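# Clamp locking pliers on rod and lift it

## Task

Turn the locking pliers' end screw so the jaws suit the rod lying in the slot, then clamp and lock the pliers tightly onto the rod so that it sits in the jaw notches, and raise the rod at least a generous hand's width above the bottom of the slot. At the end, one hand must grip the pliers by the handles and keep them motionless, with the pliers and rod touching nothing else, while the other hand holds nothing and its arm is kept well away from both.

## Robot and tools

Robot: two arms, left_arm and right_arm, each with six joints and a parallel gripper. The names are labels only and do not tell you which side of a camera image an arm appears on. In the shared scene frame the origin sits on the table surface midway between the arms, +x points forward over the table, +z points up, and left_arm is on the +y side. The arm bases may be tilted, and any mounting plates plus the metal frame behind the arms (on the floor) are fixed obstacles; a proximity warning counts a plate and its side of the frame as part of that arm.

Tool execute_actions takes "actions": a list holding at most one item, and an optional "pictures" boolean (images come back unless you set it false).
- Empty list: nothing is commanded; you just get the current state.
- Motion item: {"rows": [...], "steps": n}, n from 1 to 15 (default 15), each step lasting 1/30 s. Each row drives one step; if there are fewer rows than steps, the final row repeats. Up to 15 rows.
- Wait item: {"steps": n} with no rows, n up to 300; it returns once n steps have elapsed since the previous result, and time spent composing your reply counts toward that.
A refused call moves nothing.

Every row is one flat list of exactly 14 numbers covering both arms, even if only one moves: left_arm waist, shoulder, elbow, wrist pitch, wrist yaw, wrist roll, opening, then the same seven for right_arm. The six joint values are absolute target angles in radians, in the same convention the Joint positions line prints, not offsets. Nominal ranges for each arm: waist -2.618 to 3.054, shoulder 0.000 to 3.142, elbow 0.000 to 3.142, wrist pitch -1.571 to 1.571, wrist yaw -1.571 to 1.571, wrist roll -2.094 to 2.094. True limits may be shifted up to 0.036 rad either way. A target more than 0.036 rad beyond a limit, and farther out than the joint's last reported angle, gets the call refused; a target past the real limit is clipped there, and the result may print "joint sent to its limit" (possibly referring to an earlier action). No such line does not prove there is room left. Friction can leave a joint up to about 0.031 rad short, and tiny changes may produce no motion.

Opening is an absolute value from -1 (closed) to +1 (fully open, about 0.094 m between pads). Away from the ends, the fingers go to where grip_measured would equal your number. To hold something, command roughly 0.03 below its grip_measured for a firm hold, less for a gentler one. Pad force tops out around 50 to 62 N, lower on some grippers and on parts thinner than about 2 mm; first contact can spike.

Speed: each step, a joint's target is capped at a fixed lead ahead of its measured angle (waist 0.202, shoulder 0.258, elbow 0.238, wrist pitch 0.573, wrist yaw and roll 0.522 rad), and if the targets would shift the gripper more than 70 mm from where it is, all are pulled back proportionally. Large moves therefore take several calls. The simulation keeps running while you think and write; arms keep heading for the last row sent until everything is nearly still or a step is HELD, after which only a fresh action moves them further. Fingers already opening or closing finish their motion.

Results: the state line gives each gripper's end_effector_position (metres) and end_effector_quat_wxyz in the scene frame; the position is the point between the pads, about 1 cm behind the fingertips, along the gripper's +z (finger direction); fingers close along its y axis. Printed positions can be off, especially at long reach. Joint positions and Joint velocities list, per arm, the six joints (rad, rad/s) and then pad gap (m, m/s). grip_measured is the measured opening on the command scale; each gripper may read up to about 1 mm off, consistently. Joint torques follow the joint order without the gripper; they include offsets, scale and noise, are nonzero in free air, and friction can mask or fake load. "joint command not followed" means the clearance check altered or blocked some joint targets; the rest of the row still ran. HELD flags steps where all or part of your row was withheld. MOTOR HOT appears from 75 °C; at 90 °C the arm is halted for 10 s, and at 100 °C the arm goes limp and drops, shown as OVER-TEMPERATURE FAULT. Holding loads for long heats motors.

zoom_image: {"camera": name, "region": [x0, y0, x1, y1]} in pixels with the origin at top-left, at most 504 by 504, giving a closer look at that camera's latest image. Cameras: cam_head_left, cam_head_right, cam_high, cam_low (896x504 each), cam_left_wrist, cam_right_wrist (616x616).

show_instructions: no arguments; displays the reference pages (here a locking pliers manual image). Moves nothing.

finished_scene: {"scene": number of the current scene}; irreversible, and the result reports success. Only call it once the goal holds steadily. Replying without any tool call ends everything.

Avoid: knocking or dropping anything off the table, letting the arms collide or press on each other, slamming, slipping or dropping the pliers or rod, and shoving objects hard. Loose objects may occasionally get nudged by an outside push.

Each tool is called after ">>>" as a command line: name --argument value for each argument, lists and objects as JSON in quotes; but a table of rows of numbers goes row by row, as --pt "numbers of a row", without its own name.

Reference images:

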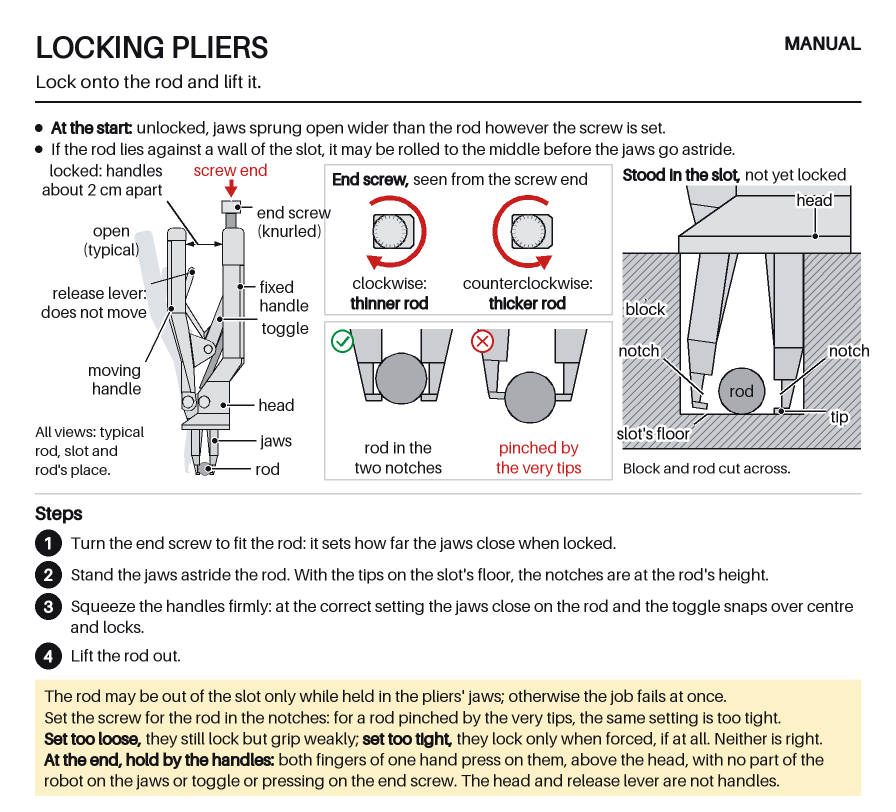

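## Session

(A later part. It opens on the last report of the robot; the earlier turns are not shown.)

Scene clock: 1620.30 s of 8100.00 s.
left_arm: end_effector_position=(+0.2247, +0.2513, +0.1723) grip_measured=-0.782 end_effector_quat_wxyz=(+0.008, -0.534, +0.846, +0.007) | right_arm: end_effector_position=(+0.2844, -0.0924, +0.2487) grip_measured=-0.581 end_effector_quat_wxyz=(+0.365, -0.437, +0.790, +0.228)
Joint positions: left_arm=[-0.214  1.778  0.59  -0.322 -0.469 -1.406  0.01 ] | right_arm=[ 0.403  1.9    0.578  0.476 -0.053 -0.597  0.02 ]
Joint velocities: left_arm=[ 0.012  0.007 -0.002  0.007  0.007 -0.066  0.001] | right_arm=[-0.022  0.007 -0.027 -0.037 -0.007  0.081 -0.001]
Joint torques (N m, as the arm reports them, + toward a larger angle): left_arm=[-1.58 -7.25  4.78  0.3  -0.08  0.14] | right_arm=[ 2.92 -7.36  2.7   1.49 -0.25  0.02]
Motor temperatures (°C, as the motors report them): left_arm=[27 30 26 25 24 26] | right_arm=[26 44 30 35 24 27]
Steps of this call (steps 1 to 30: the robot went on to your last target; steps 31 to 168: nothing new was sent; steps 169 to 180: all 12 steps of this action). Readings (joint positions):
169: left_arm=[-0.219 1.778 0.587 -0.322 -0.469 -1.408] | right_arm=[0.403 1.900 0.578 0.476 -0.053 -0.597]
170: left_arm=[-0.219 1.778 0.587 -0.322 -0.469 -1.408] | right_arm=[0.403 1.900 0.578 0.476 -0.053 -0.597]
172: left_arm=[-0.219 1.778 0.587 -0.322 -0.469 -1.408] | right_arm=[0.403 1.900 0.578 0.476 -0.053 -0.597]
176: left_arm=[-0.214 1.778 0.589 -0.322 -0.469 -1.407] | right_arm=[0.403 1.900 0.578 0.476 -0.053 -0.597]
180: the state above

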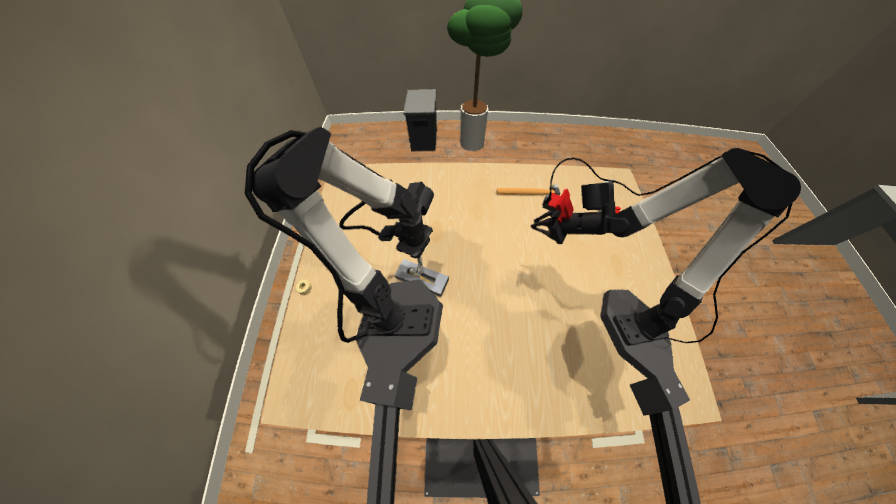

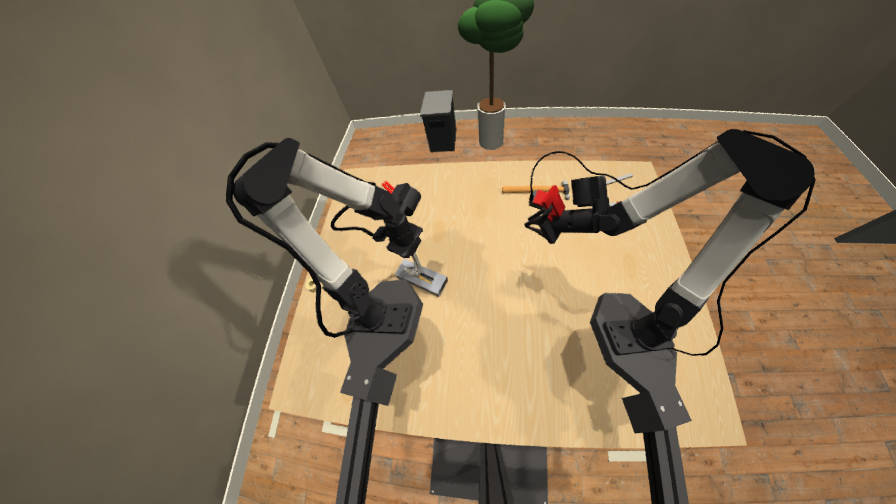

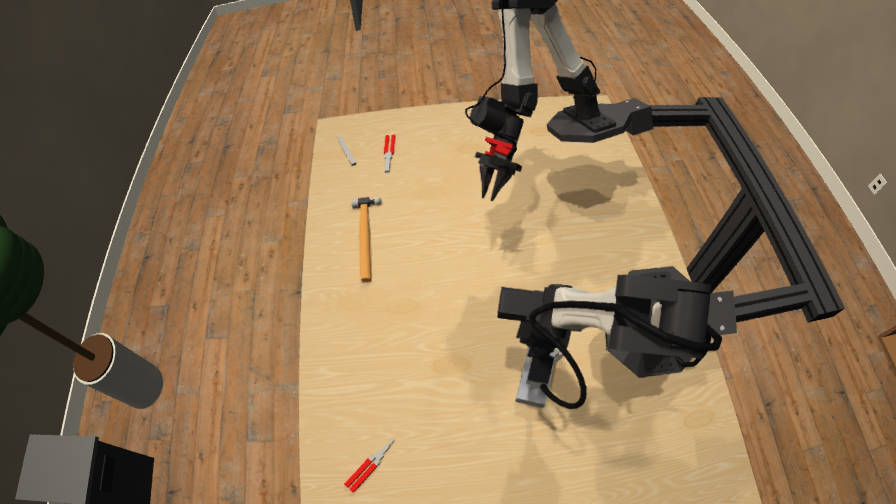

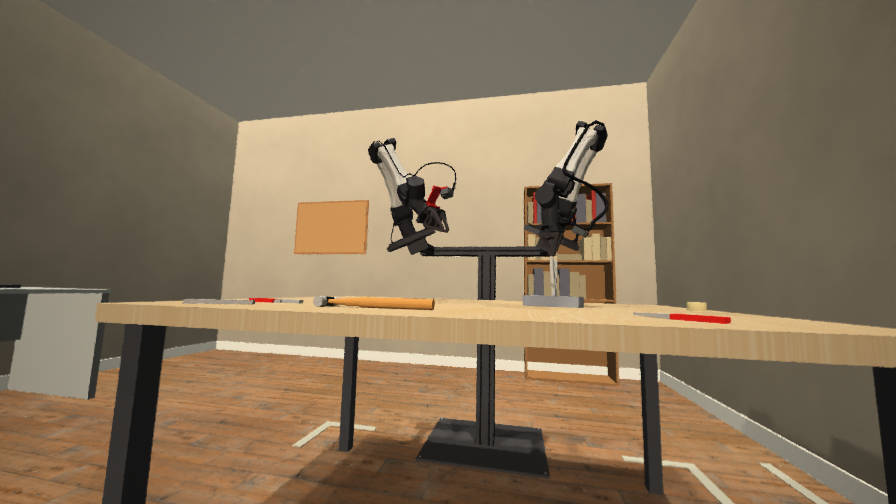

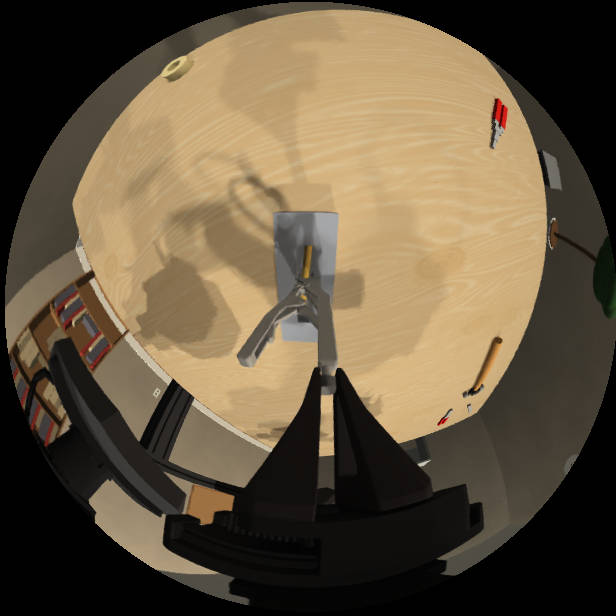

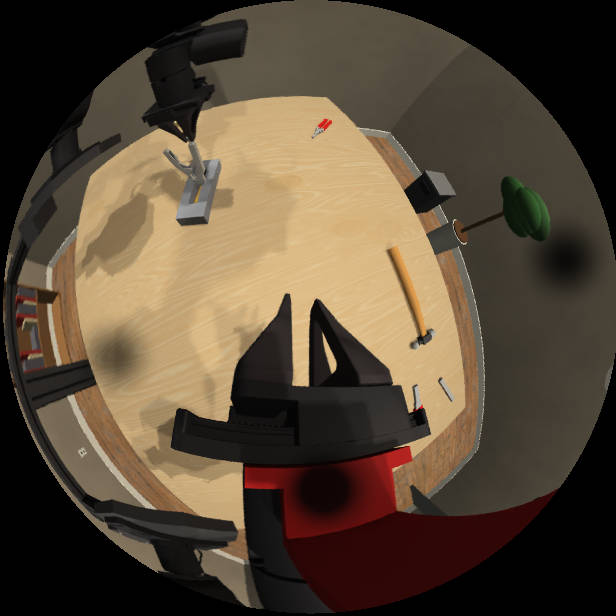

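>>> execute_actions --actions '[{"rows":[[-0.21,1.78,0.59,-0.335,-0.482,-1.4,-0.795,0.4,1.895,0.55,0.455,-0.05,-0.6,-0.58],[-0.21,1.78,0.59,-0.335,-0.487,-1.4,-0.795,0.4,1.895,0.55,0.455,-0.05,-0.6,-0.58],[-0.21,1.78,0.59,-0.337,-0.492,-1.4,-0.795,0.4,1.895,0.55,0.455,-0.05,-0.6,-0.58],[-0.21,1.78,0.59,-0.339,-0.496,-1.4,-0.795,0.4,1.895,0.55,0.455,-0.05,-0.6,-0.58]],"steps":15}]'

>>> zoom_image --camera "cam_low" --region '[490,220,620,320]'

Scene clock: 1626.10 s of 8100.00 s.
left_arm: end_effector_position=(+0.2249, +0.2538, +0.1724) grip_measured=-0.782 end_effector_quat_wxyz=(+0.013, -0.533, +0.846, +0.012) | right_arm: end_effector_position=(+0.2844, -0.0924, +0.2487) grip_measured=-0.581 end_effector_quat_wxyz=(+0.365, -0.437, +0.790, +0.228)
Joint positions: left_arm=[-0.214  1.778  0.59  -0.325 -0.484 -1.406  0.01 ] | right_arm=[ 0.403  1.9    0.578  0.476 -0.053 -0.597  0.02 ]
Joint velocities: left_arm=[ 0.007  0.002 -0.002 -0.051  0.007 -0.037  0.   ] | right_arm=[ 0.012  0.007 -0.012  0.022 -0.037 -0.007  0.001]
Joint torques (N m, as the arm reports them, + toward a larger angle): left_arm=[-2.82 -7.26  3.89  0.17 -0.2   0.16] | right_arm=[ 2.97 -7.29  2.73  1.47 -0.32  0.07]
Motor temperatures (°C, as the motors report them): left_arm=[27 30 26 25 24 26] | right_arm=[26 44 30 35 24 27]
Steps of this call (steps 1 to 15: the robot went on to your last target; steps 16 to 159: nothing new was sent; steps 160 to 174: all 15 steps of this action). Readings (joint positions):
160: left_arm=[-0.214 1.778 0.590 -0.323 -0.470 -1.406] | right_arm=[0.403 1.900 0.578 0.476 -0.053 -0.597]
161: left_arm=[-0.214 1.778 0.590 -0.324 -0.472 -1.406] | right_arm=[0.403 1.900 0.578 0.476 -0.053 -0.597]
163: left_arm=[-0.214 1.778 0.590 -0.325 -0.477 -1.406] | right_arm=[0.403 1.900 0.578 0.476 -0.053 -0.597]
167: left_arm=[-0.214 1.778 0.590 -0.325 -0.482 -1.406] | right_arm=[0.403 1.900 0.578 0.476 -0.053 -0.597]
174: the state above

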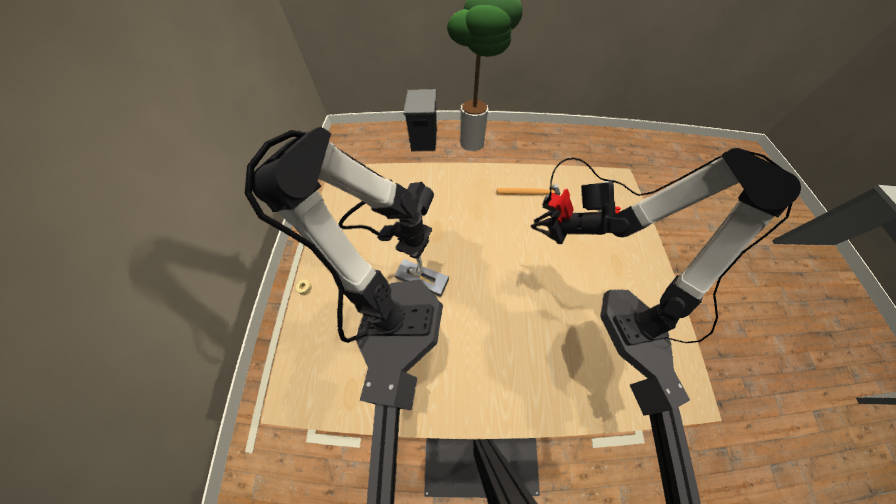

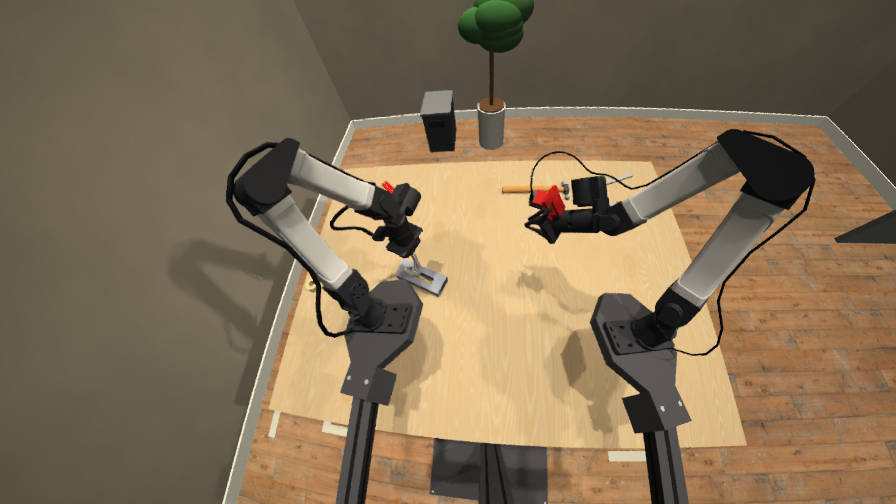

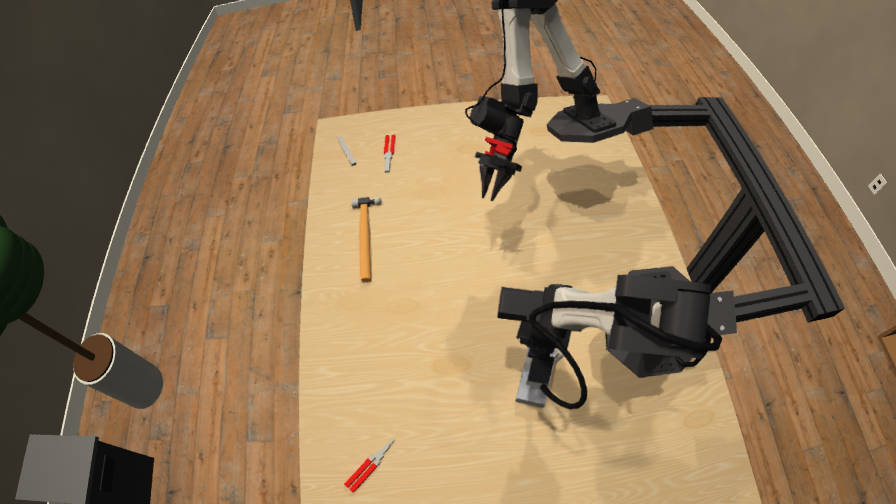

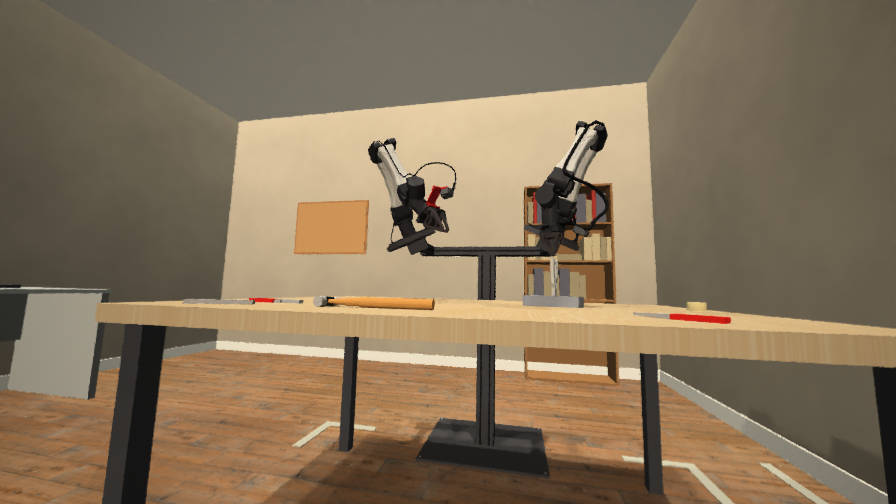

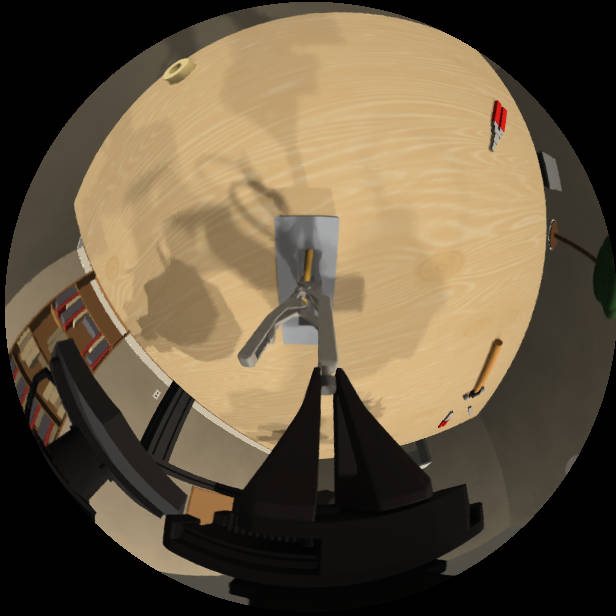

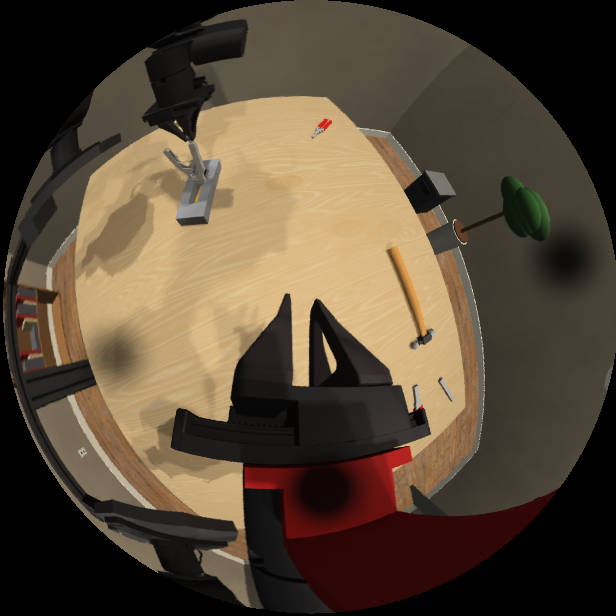

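Region (490, 220, 620, 320) of cam_low's 896x504 image, scaled by 3.877, with more detail than that image has; it fills the top 388 rows of this view, and the rest is white.

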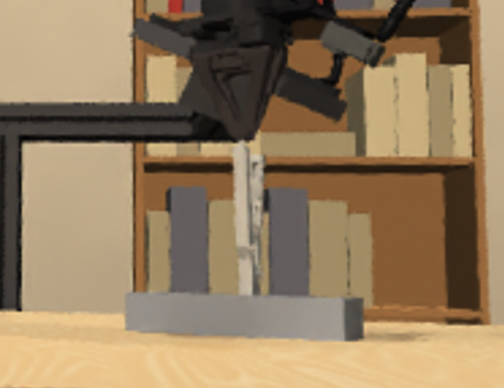

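>>> execute_actions --actions '[{"rows":[[-0.21,1.78,0.59,-0.33,-0.485,-1.4,-0.785,0.4,1.895,0.55,0.455,-0.05,-0.6,-0.58],[-0.21,1.78,0.59,-0.33,-0.485,-1.4,-0.778,0.4,1.895,0.55,0.455,-0.05,-0.6,-0.58],[-0.21,1.78,0.59,-0.33,-0.485,-1.4,-0.772,0.4,1.895,0.55,0.455,-0.05,-0.6,-0.58],[-0.21,1.78,0.59,-0.33,-0.485,-1.4,-0.765,0.4,1.895,0.55,0.455,-0.05,-0.6,-0.58],[-0.21,1.78,0.59,-0.33,-0.485,-1.4,-0.755,0.4,1.895,0.55,0.455,-0.05,-0.6,-0.58],[-0.21,1.78,0.59,-0.33,-0.485,-1.4,-0.745,0.4,1.895,0.55,0.455,-0.05,-0.6,-0.58],[-0.21,1.78,0.59,-0.33,-0.485,-1.4,-0.73,0.4,1.895,0.55,0.455,-0.05,-0.6,-0.58],[-0.21,1.78,0.59,-0.33,-0.485,-1.4,-0.7,0.4,1.895,0.55,0.455,-0.05,-0.6,-0.58],[-0.21,1.78,0.59,-0.33,-0.485,-1.4,-0.65,0.4,1.895,0.55,0.455,-0.05,-0.6,-0.58],[-0.21,1.78,0.59,-0.33,-0.485,-1.4,-0.55,0.4,1.895,0.55,0.455,-0.05,-0.6,-0.58],[-0.21,1.78,0.59,-0.33,-0.485,-1.4,-0.4,0.4,1.895,0.55,0.455,-0.05,-0.6,-0.58],[-0.21,1.78,0.59,-0.33,-0.485,-1.4,-0.2,0.4,1.895,0.55,0.455,-0.05,-0.6,-0.58],[-0.21,1.78,0.59,-0.33,-0.485,-1.4,0.1,0.4,1.895,0.55,0.455,-0.05,-0.6,-0.58],[-0.21,1.78,0.59,-0.33,-0.485,-1.4,0.4,0.4,1.895,0.55,0.455,-0.05,-0.6,-0.58]],"steps":15}]' --pictures false

>>> execute_actions --actions '[{"rows":[[-0.203,1.762,0.573,-0.312,-0.47,-1.4,0.6,0.4,1.895,0.55,0.455,-0.05,-0.6,-0.58],[-0.2,1.755,0.563,-0.309,-0.467,-1.4,0.7,0.4,1.895,0.55,0.455,-0.05,-0.6,-0.58],[-0.197,1.748,0.552,-0.306,-0.464,-1.4,0.75,0.4,1.895,0.55,0.455,-0.05,-0.6,-0.58],[-0.194,1.741,0.541,-0.303,-0.461,-1.4,0.8,0.4,1.895,0.55,0.455,-0.05,-0.6,-0.58],[-0.191,1.734,0.53,-0.3,-0.458,-1.4,0.85,0.4,1.895,0.55,0.455,-0.05,-0.6,-0.58],[-0.188,1.727,0.519,-0.297,-0.455,-1.4,0.9,0.4,1.895,0.55,0.455,-0.05,-0.6,-0.58],[-0.185,1.72,0.508,-0.294,-0.452,-1.4,0.95,0.4,1.895,0.55,0.455,-0.05,-0.6,-0.58],[-0.182,1.713,0.497,-0.291,-0.452,-1.4,0.95,0.4,1.895,0.55,0.455,-0.05,-0.6,-0.58],[-0.178,1.706,0.486,-0.29,-0.452,-1.4,0.95,0.4,1.895,0.55,0.455,-0.05,-0.6,-0.58]],"steps":15}]'

Scene clock: 1642.13 s of 8100.00 s.
left_arm: end_effector_position=(+0.2249, +0.2539, +0.1724) grip_measured=+0.346 end_effector_quat_wxyz=(+0.013, -0.533, +0.846, +0.013) | right_arm: end_effector_position=(+0.2844, -0.0924, +0.2487) grip_measured=-0.581 end_effector_quat_wxyz=(+0.365, -0.437, +0.790, +0.228)
Joint positions: left_arm=[-0.214  1.778  0.59  -0.325 -0.484 -1.405  0.063] | right_arm=[ 0.403  1.9    0.578  0.476 -0.053 -0.597  0.02 ]
Joint velocities: left_arm=[-0.007 -0.007 -0.007  0.022 -0.066  0.051  0.104] | right_arm=[-0.002  0.007 -0.012  0.037 -0.037 -0.051 -0.001]
Joint torques (N m, as the arm reports them, + toward a larger angle): left_arm=[-2.83 -7.28  3.93  0.27 -0.1   0.17] | right_arm=[ 3.2  -7.34  2.87  1.52 -0.31  0.03]
Motor temperatures (°C, as the motors report them): left_arm=[27 30 26 25 24 26] | right_arm=[26 44 30 35 24 27]
Steps of this call (steps 1 to 15: the robot went on to your last target; steps 16 to 466: nothing new was sent; steps 467 to 481: all 15 steps of this action). Readings (joint positions):
467: left_arm=[-0.214 1.778 0.590 -0.325 -0.484 -1.406] | right_arm=[0.403 1.900 0.578 0.476 -0.053 -0.597]
468: left_arm=[-0.214 1.778 0.590 -0.325 -0.484 -1.406] | right_arm=[0.403 1.900 0.578 0.476 -0.053 -0.597]
470: left_arm=[-0.214 1.778 0.590 -0.325 -0.484 -1.406] | right_arm=[0.403 1.900 0.578 0.476 -0.053 -0.597]
474: left_arm=[-0.214 1.778 0.590 -0.325 -0.484 -1.406] | right_arm=[0.403 1.900 0.578 0.476 -0.053 -0.597]
481: the state above

Scene clock: 1642.63 s of 8100.00 s.
left_arm: end_effector_position=(+0.2011, +0.2618, +0.1702) grip_measured=+0.948 end_effector_quat_wxyz=(-0.000, -0.540, +0.842, +0.013) | right_arm: end_effector_position=(+0.2844, -0.0924, +0.2487) grip_measured=-0.581 end_effector_quat_wxyz=(+0.365, -0.437, +0.790, +0.228)
Joint positions: left_arm=[-0.191  1.719  0.502 -0.305 -0.464 -1.405  0.092] | right_arm=[ 0.403  1.9    0.578  0.476 -0.053 -0.597  0.02 ]
Joint velocities: left_arm=[-0.022 -0.007  0.002  0.066 -0.037 -0.051  0.001] | right_arm=[-0.007 -0.012  0.002 -0.007  0.007  0.037 -0.   ]
Joint torques (N m, as the arm reports them, + toward a larger angle): left_arm=[-1.88 -7.94  2.26  0.41  0.05  0.15] | right_arm=[ 2.93 -7.43  2.83  1.47 -0.3   0.02]
Motor temperatures (°C, as the motors report them): left_arm=[27 30 26 25 24 26] | right_arm=[26 44 30 35 24 27]
Steps of this call (steps 1 to 15: all 15 steps of this action). Readings (joint positions):
1: left_arm=[-0.214 1.778 0.590 -0.324 -0.483 -1.405] | right_arm=[0.403 1.900 0.578 0.476 -0.053 -0.597]
2: left_arm=[-0.214 1.777 0.589 -0.324 -0.482 -1.405] | right_arm=[0.403 1.900 0.578 0.476 -0.053 -0.597]
4: left_arm=[-0.213 1.766 0.579 -0.318 -0.479 -1.405] | right_arm=[0.403 1.900 0.578 0.476 -0.053 -0.597]
8: left_arm=[-0.201 1.735 0.538 -0.308 -0.471 -1.405] | right_arm=[0.403 1.900 0.578 0.476 -0.053 -0.597]
15: the state above

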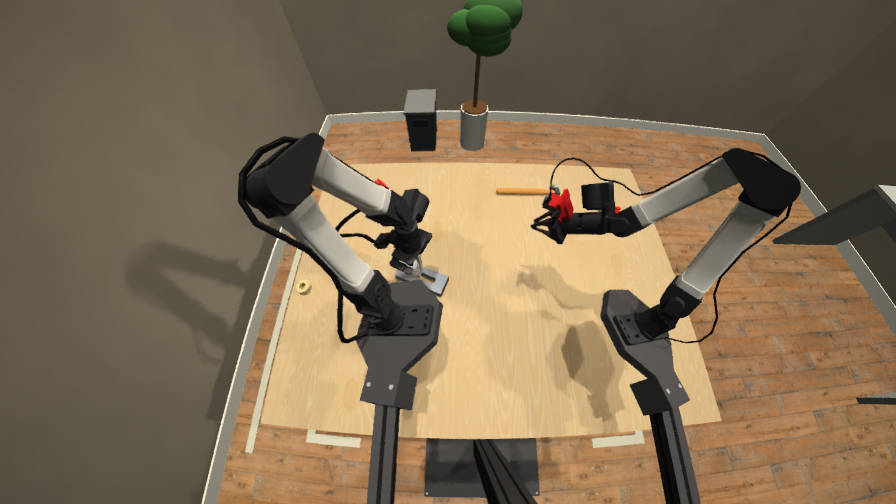

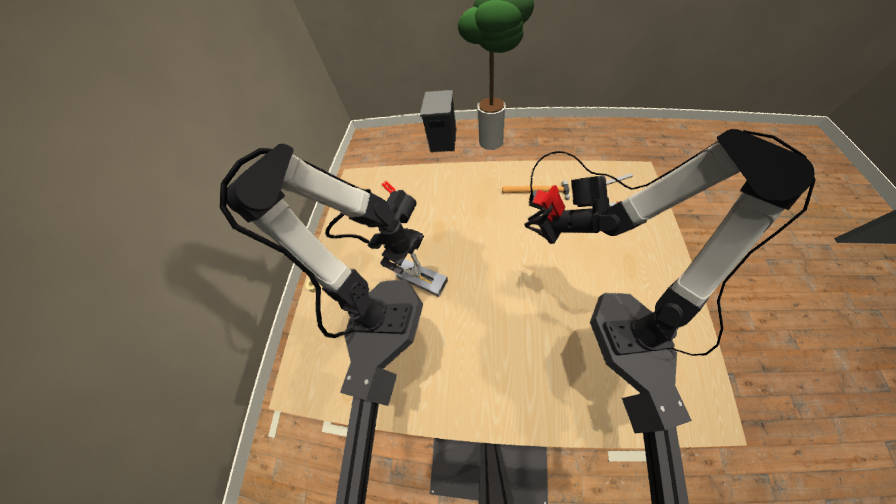

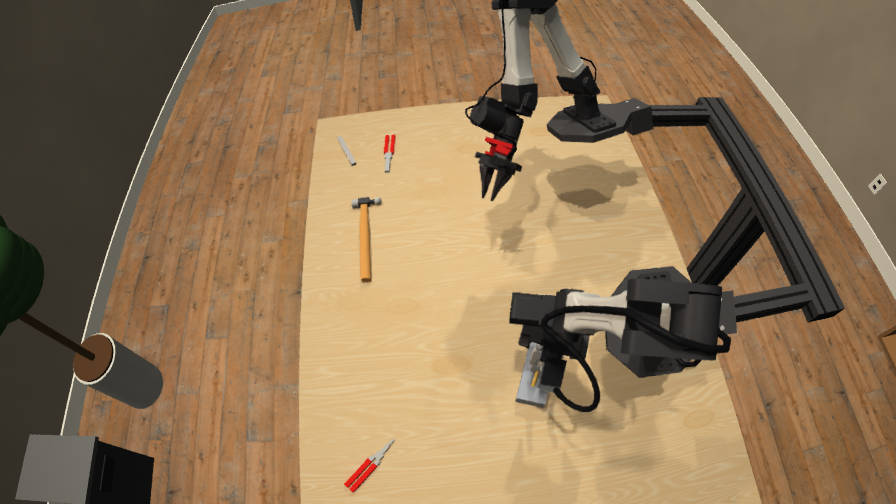

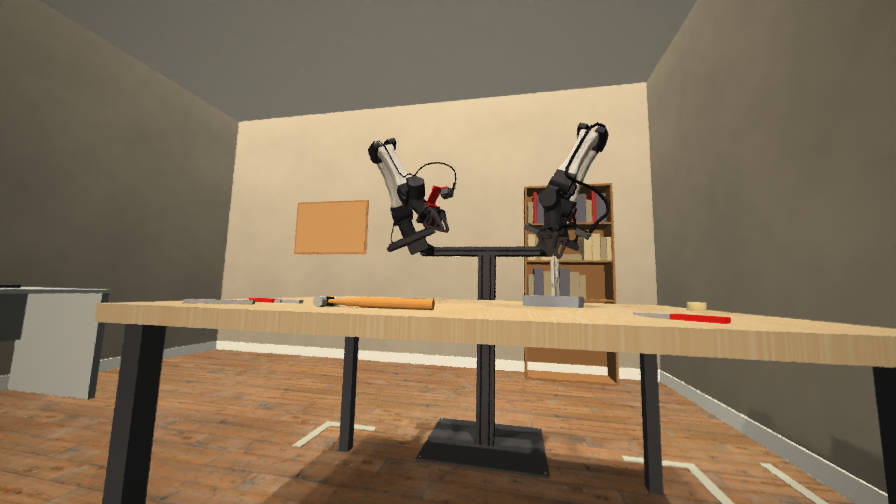

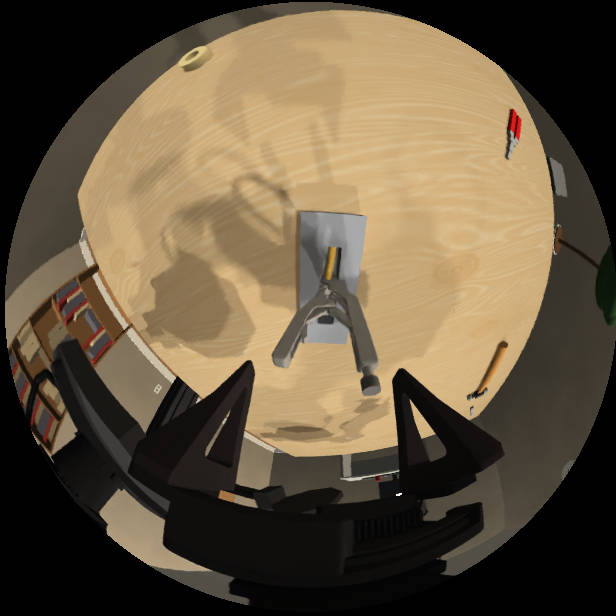

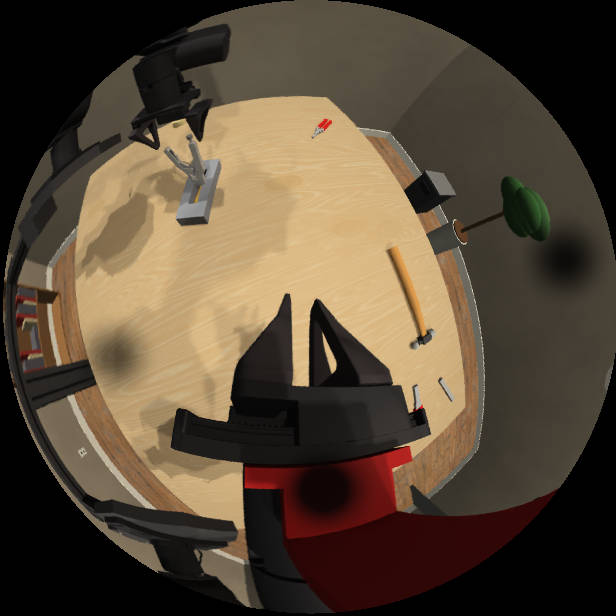

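>>> execute_actions --actions '[{"rows":[[-0.178,1.73,0.486,-0.27,-0.452,-1.4,0.95,0.4,1.895,0.55,0.455,-0.05,-0.6,-0.58],[-0.174,1.739,0.484,-0.255,-0.452,-1.4,0.95,0.4,1.895,0.55,0.455,-0.05,-0.6,-0.58],[-0.17,1.748,0.482,-0.241,-0.452,-1.39,0.95,0.4,1.895,0.55,0.455,-0.05,-0.6,-0.58],[-0.166,1.757,0.48,-0.228,-0.452,-1.39,0.95,0.4,1.895,0.55,0.455,-0.05,-0.6,-0.58],[-0.162,1.766,0.478,-0.215,-0.452,-1.38,0.95,0.4,1.895,0.55,0.455,-0.05,-0.6,-0.58],[-0.158,1.775,0.476,-0.202,-0.452,-1.38,0.95,0.4,1.895,0.55,0.455,-0.05,-0.6,-0.58],[-0.154,1.785,0.474,-0.189,-0.452,-1.37,0.95,0.4,1.895,0.55,0.455,-0.05,-0.6,-0.58],[-0.15,1.794,0.472,-0.176,-0.452,-1.37,0.95,0.4,1.895,0.55,0.455,-0.05,-0.6,-0.58],[-0.146,1.803,0.47,-0.163,-0.452,-1.36,0.95,0.4,1.895,0.55,0.455,-0.05,-0.6,-0.58],[-0.142,1.812,0.468,-0.15,-0.452,-1.36,0.95,0.4,1.895,0.55,0.455,-0.05,-0.6,-0.58],[-0.138,1.821,0.466,-0.138,-0.452,-1.35,0.95,0.4,1.895,0.55,0.455,-0.05,-0.6,-0.58],[-0.134,1.83,0.464,-0.128,-0.452,-1.35,0.95,0.4,1.895,0.55,0.455,-0.05,-0.6,-0.58],[-0.13,1.84,0.462,-0.125,-0.452,-1.35,0.95,0.4,1.895,0.55,0.455,-0.05,-0.6,-0.58],[-0.126,1.849,0.461,-0.125,-0.452,-1.35,0.95,0.4,1.895,0.55,0.455,-0.05,-0.6,-0.58]],"steps":15}]' --pictures false

>>> execute_actions --actions '[{"rows":[[-0.126,1.849,0.461,-0.125,-0.452,-1.35,0.95,0.4,1.895,0.55,0.455,-0.05,-0.6,-0.58],[-0.126,1.849,0.461,-0.125,-0.452,-1.35,0.95,0.4,1.895,0.55,0.455,-0.05,-0.6,-0.58],[-0.126,1.849,0.461,-0.125,-0.452,-1.35,0.9,0.4,1.895,0.55,0.455,-0.05,-0.6,-0.58],[-0.126,1.849,0.461,-0.125,-0.452,-1.35,0.85,0.4,1.895,0.55,0.455,-0.05,-0.6,-0.58],[-0.126,1.849,0.461,-0.125,-0.452,-1.35,0.8,0.4,1.895,0.55,0.455,-0.05,-0.6,-0.58],[-0.126,1.849,0.461,-0.125,-0.452,-1.35,0.75,0.4,1.895,0.55,0.455,-0.05,-0.6,-0.58],[-0.126,1.849,0.461,-0.125,-0.452,-1.35,0.7,0.4,1.895,0.55,0.455,-0.05,-0.6,-0.58],[-0.126,1.849,0.461,-0.125,-0.452,-1.35,0.65,0.4,1.895,0.55,0.455,-0.05,-0.6,-0.58],[-0.126,1.849,0.461,-0.125,-0.452,-1.35,0.6,0.4,1.895,0.55,0.455,-0.05,-0.6,-0.58]],"steps":14}]'

Scene clock: 1659.60 s of 8100.00 s.
left_arm: end_effector_position=(+0.1989, +0.2620, +0.1464) grip_measured=+0.948 end_effector_quat_wxyz=(-0.002, -0.544, +0.839, +0.016) | right_arm: end_effector_position=(+0.2844, -0.0924, +0.2487) grip_measured=-0.581 end_effector_quat_wxyz=(+0.365, -0.437, +0.790, +0.228)
Joint positions: left_arm=[-0.143  1.825  0.482 -0.163 -0.462 -1.365  0.092] | right_arm=[ 0.403  1.9    0.578  0.476 -0.053 -0.597  0.02 ]
Joint velocities: left_arm=[ 0.085  0.203 -0.046  0.095  0.081  0.037 -0.001] | right_arm=[-0.022  0.007 -0.002 -0.037 -0.051 -0.007 -0.   ]
Joint torques (N m, as the arm reports them, + toward a larger angle): left_arm=[-2.18 -6.08  1.25  0.43  0.04  0.15] | right_arm=[ 2.97 -7.43  2.77  1.52 -0.32  0.01]
Motor temperatures (°C, as the motors report them): left_arm=[27 31 26 25 24 26] | right_arm=[26 44 30 35 24 27]
Steps of this call (steps 1 to 15: the robot went on to your last target; steps 16 to 494: nothing new was sent; steps 495 to 509: all 15 steps of this action). Readings (joint positions):
495: left_arm=[-0.191 1.719 0.502 -0.300 -0.462 -1.405] | right_arm=[0.403 1.900 0.578 0.476 -0.053 -0.597]
496: left_arm=[-0.191 1.719 0.502 -0.296 -0.462 -1.405] | right_arm=[0.403 1.900 0.578 0.476 -0.053 -0.597]
498: left_arm=[-0.187 1.725 0.502 -0.279 -0.462 -1.402] | right_arm=[0.403 1.900 0.578 0.476 -0.053 -0.597]
502: left_arm=[-0.171 1.761 0.501 -0.234 -0.462 -1.390] | right_arm=[0.403 1.900 0.578 0.476 -0.053 -0.597]
509: the state above

Scene clock: 1660.07 s of 8100.00 s.
left_arm: end_effector_position=(+0.2007, +0.2615, +0.1443) grip_measured=+0.602 end_effector_quat_wxyz=(+0.001, -0.544, +0.839, +0.013) | right_arm: end_effector_position=(+0.2844, -0.0924, +0.2487) grip_measured=-0.581 end_effector_quat_wxyz=(+0.365, -0.437, +0.790, +0.228)
Joint positions: left_arm=[-0.139  1.835  0.478 -0.139 -0.462 -1.356  0.075] | right_arm=[ 0.403  1.9    0.578  0.476 -0.053 -0.597  0.02 ]
Joint velocities: left_arm=[-0.007 -0.002  0.002  0.051  0.051  0.051  0.   ] | right_arm=[ 0.022  0.017  0.007 -0.066  0.007 -0.022 -0.001]
Joint torques (N m, as the arm reports them, + toward a larger angle): left_arm=[-1.99 -5.73  1.2   0.42  0.03  0.17] | right_arm=[ 3.04 -7.32  2.82  1.49 -0.29 -0.01]
Motor temperatures (°C, as the motors report them): left_arm=[27 31 26 25 24 26] | right_arm=[26 44 30 35 24 27]
Steps of this call (steps 1 to 14: all 14 steps of this action). Readings (joint positions):
1: left_arm=[-0.140 1.831 0.480 -0.159 -0.462 -1.363] | right_arm=[0.403 1.900 0.578 0.476 -0.053 -0.597]
2: left_arm=[-0.139 1.834 0.479 -0.156 -0.462 -1.362] | right_arm=[0.403 1.900 0.578 0.476 -0.053 -0.597]
4: left_arm=[-0.139 1.835 0.478 -0.151 -0.462 -1.360] | right_arm=[0.403 1.900 0.578 0.476 -0.053 -0.597]
8: left_arm=[-0.139 1.835 0.478 -0.143 -0.462 -1.357] | right_arm=[0.403 1.900 0.578 0.476 -0.053 -0.597]
14: the state above

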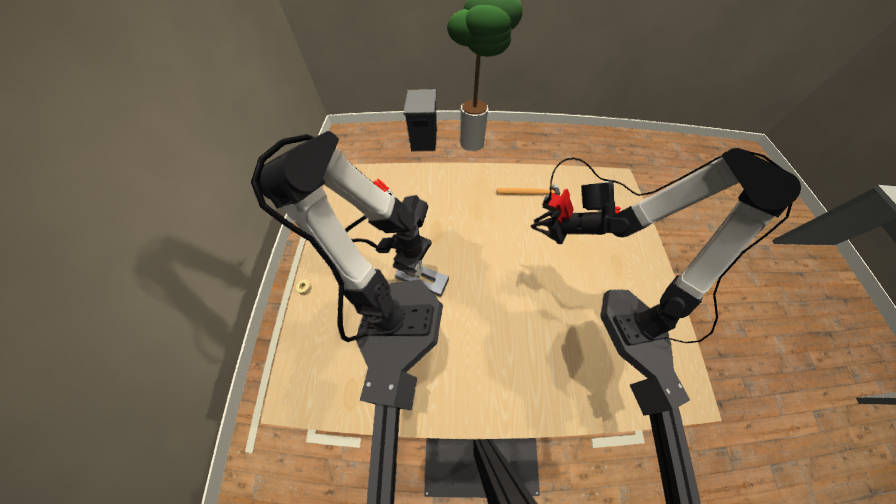

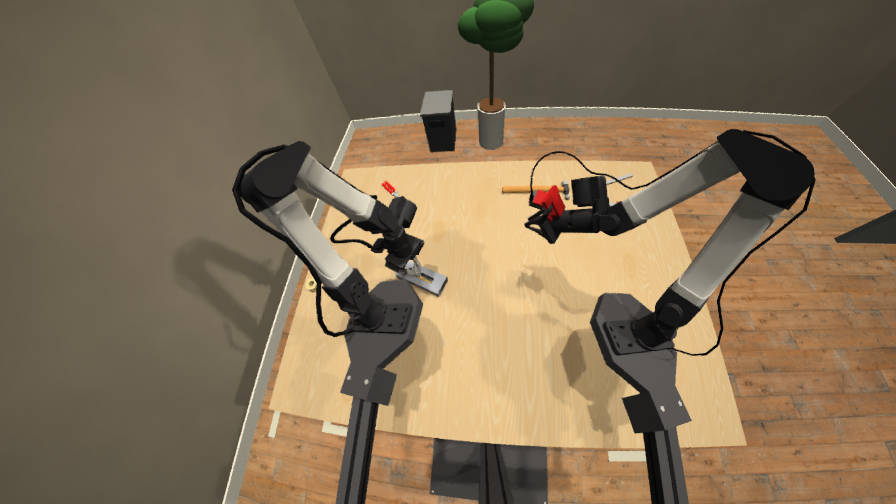

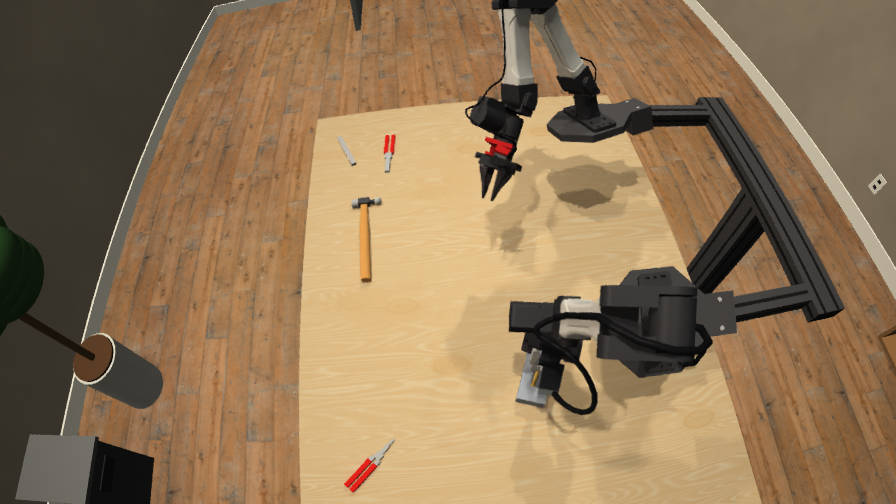

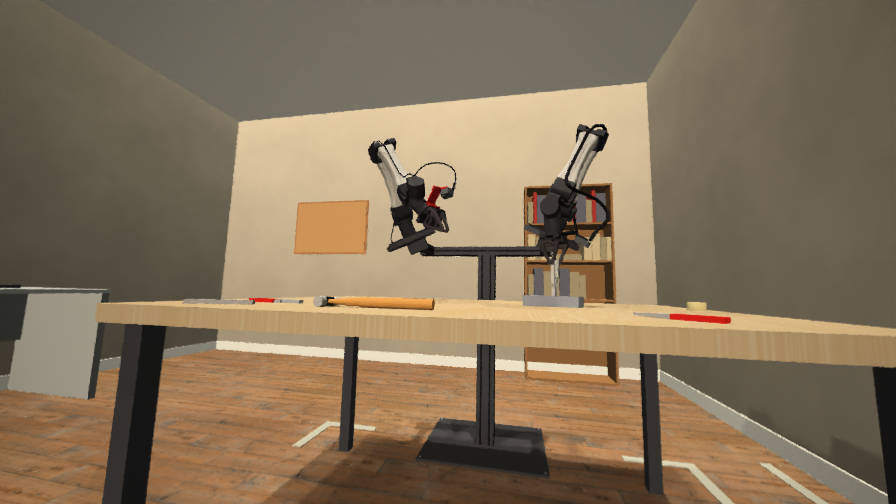

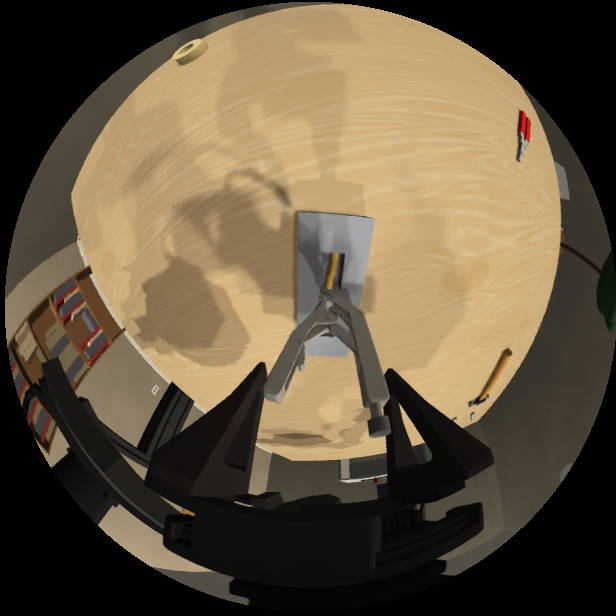

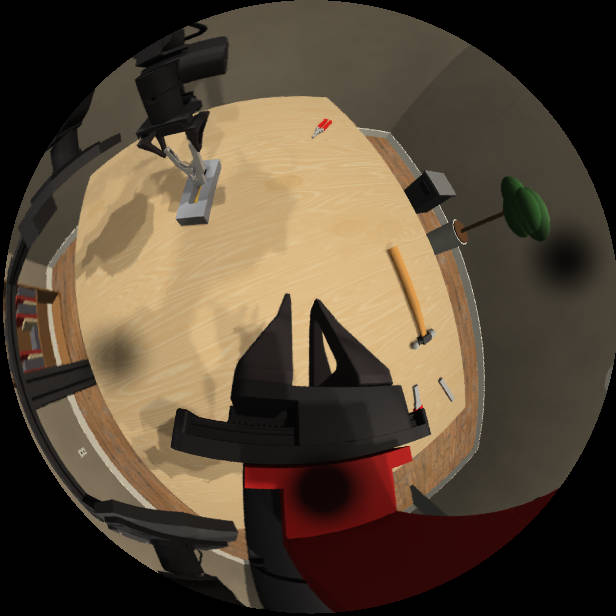

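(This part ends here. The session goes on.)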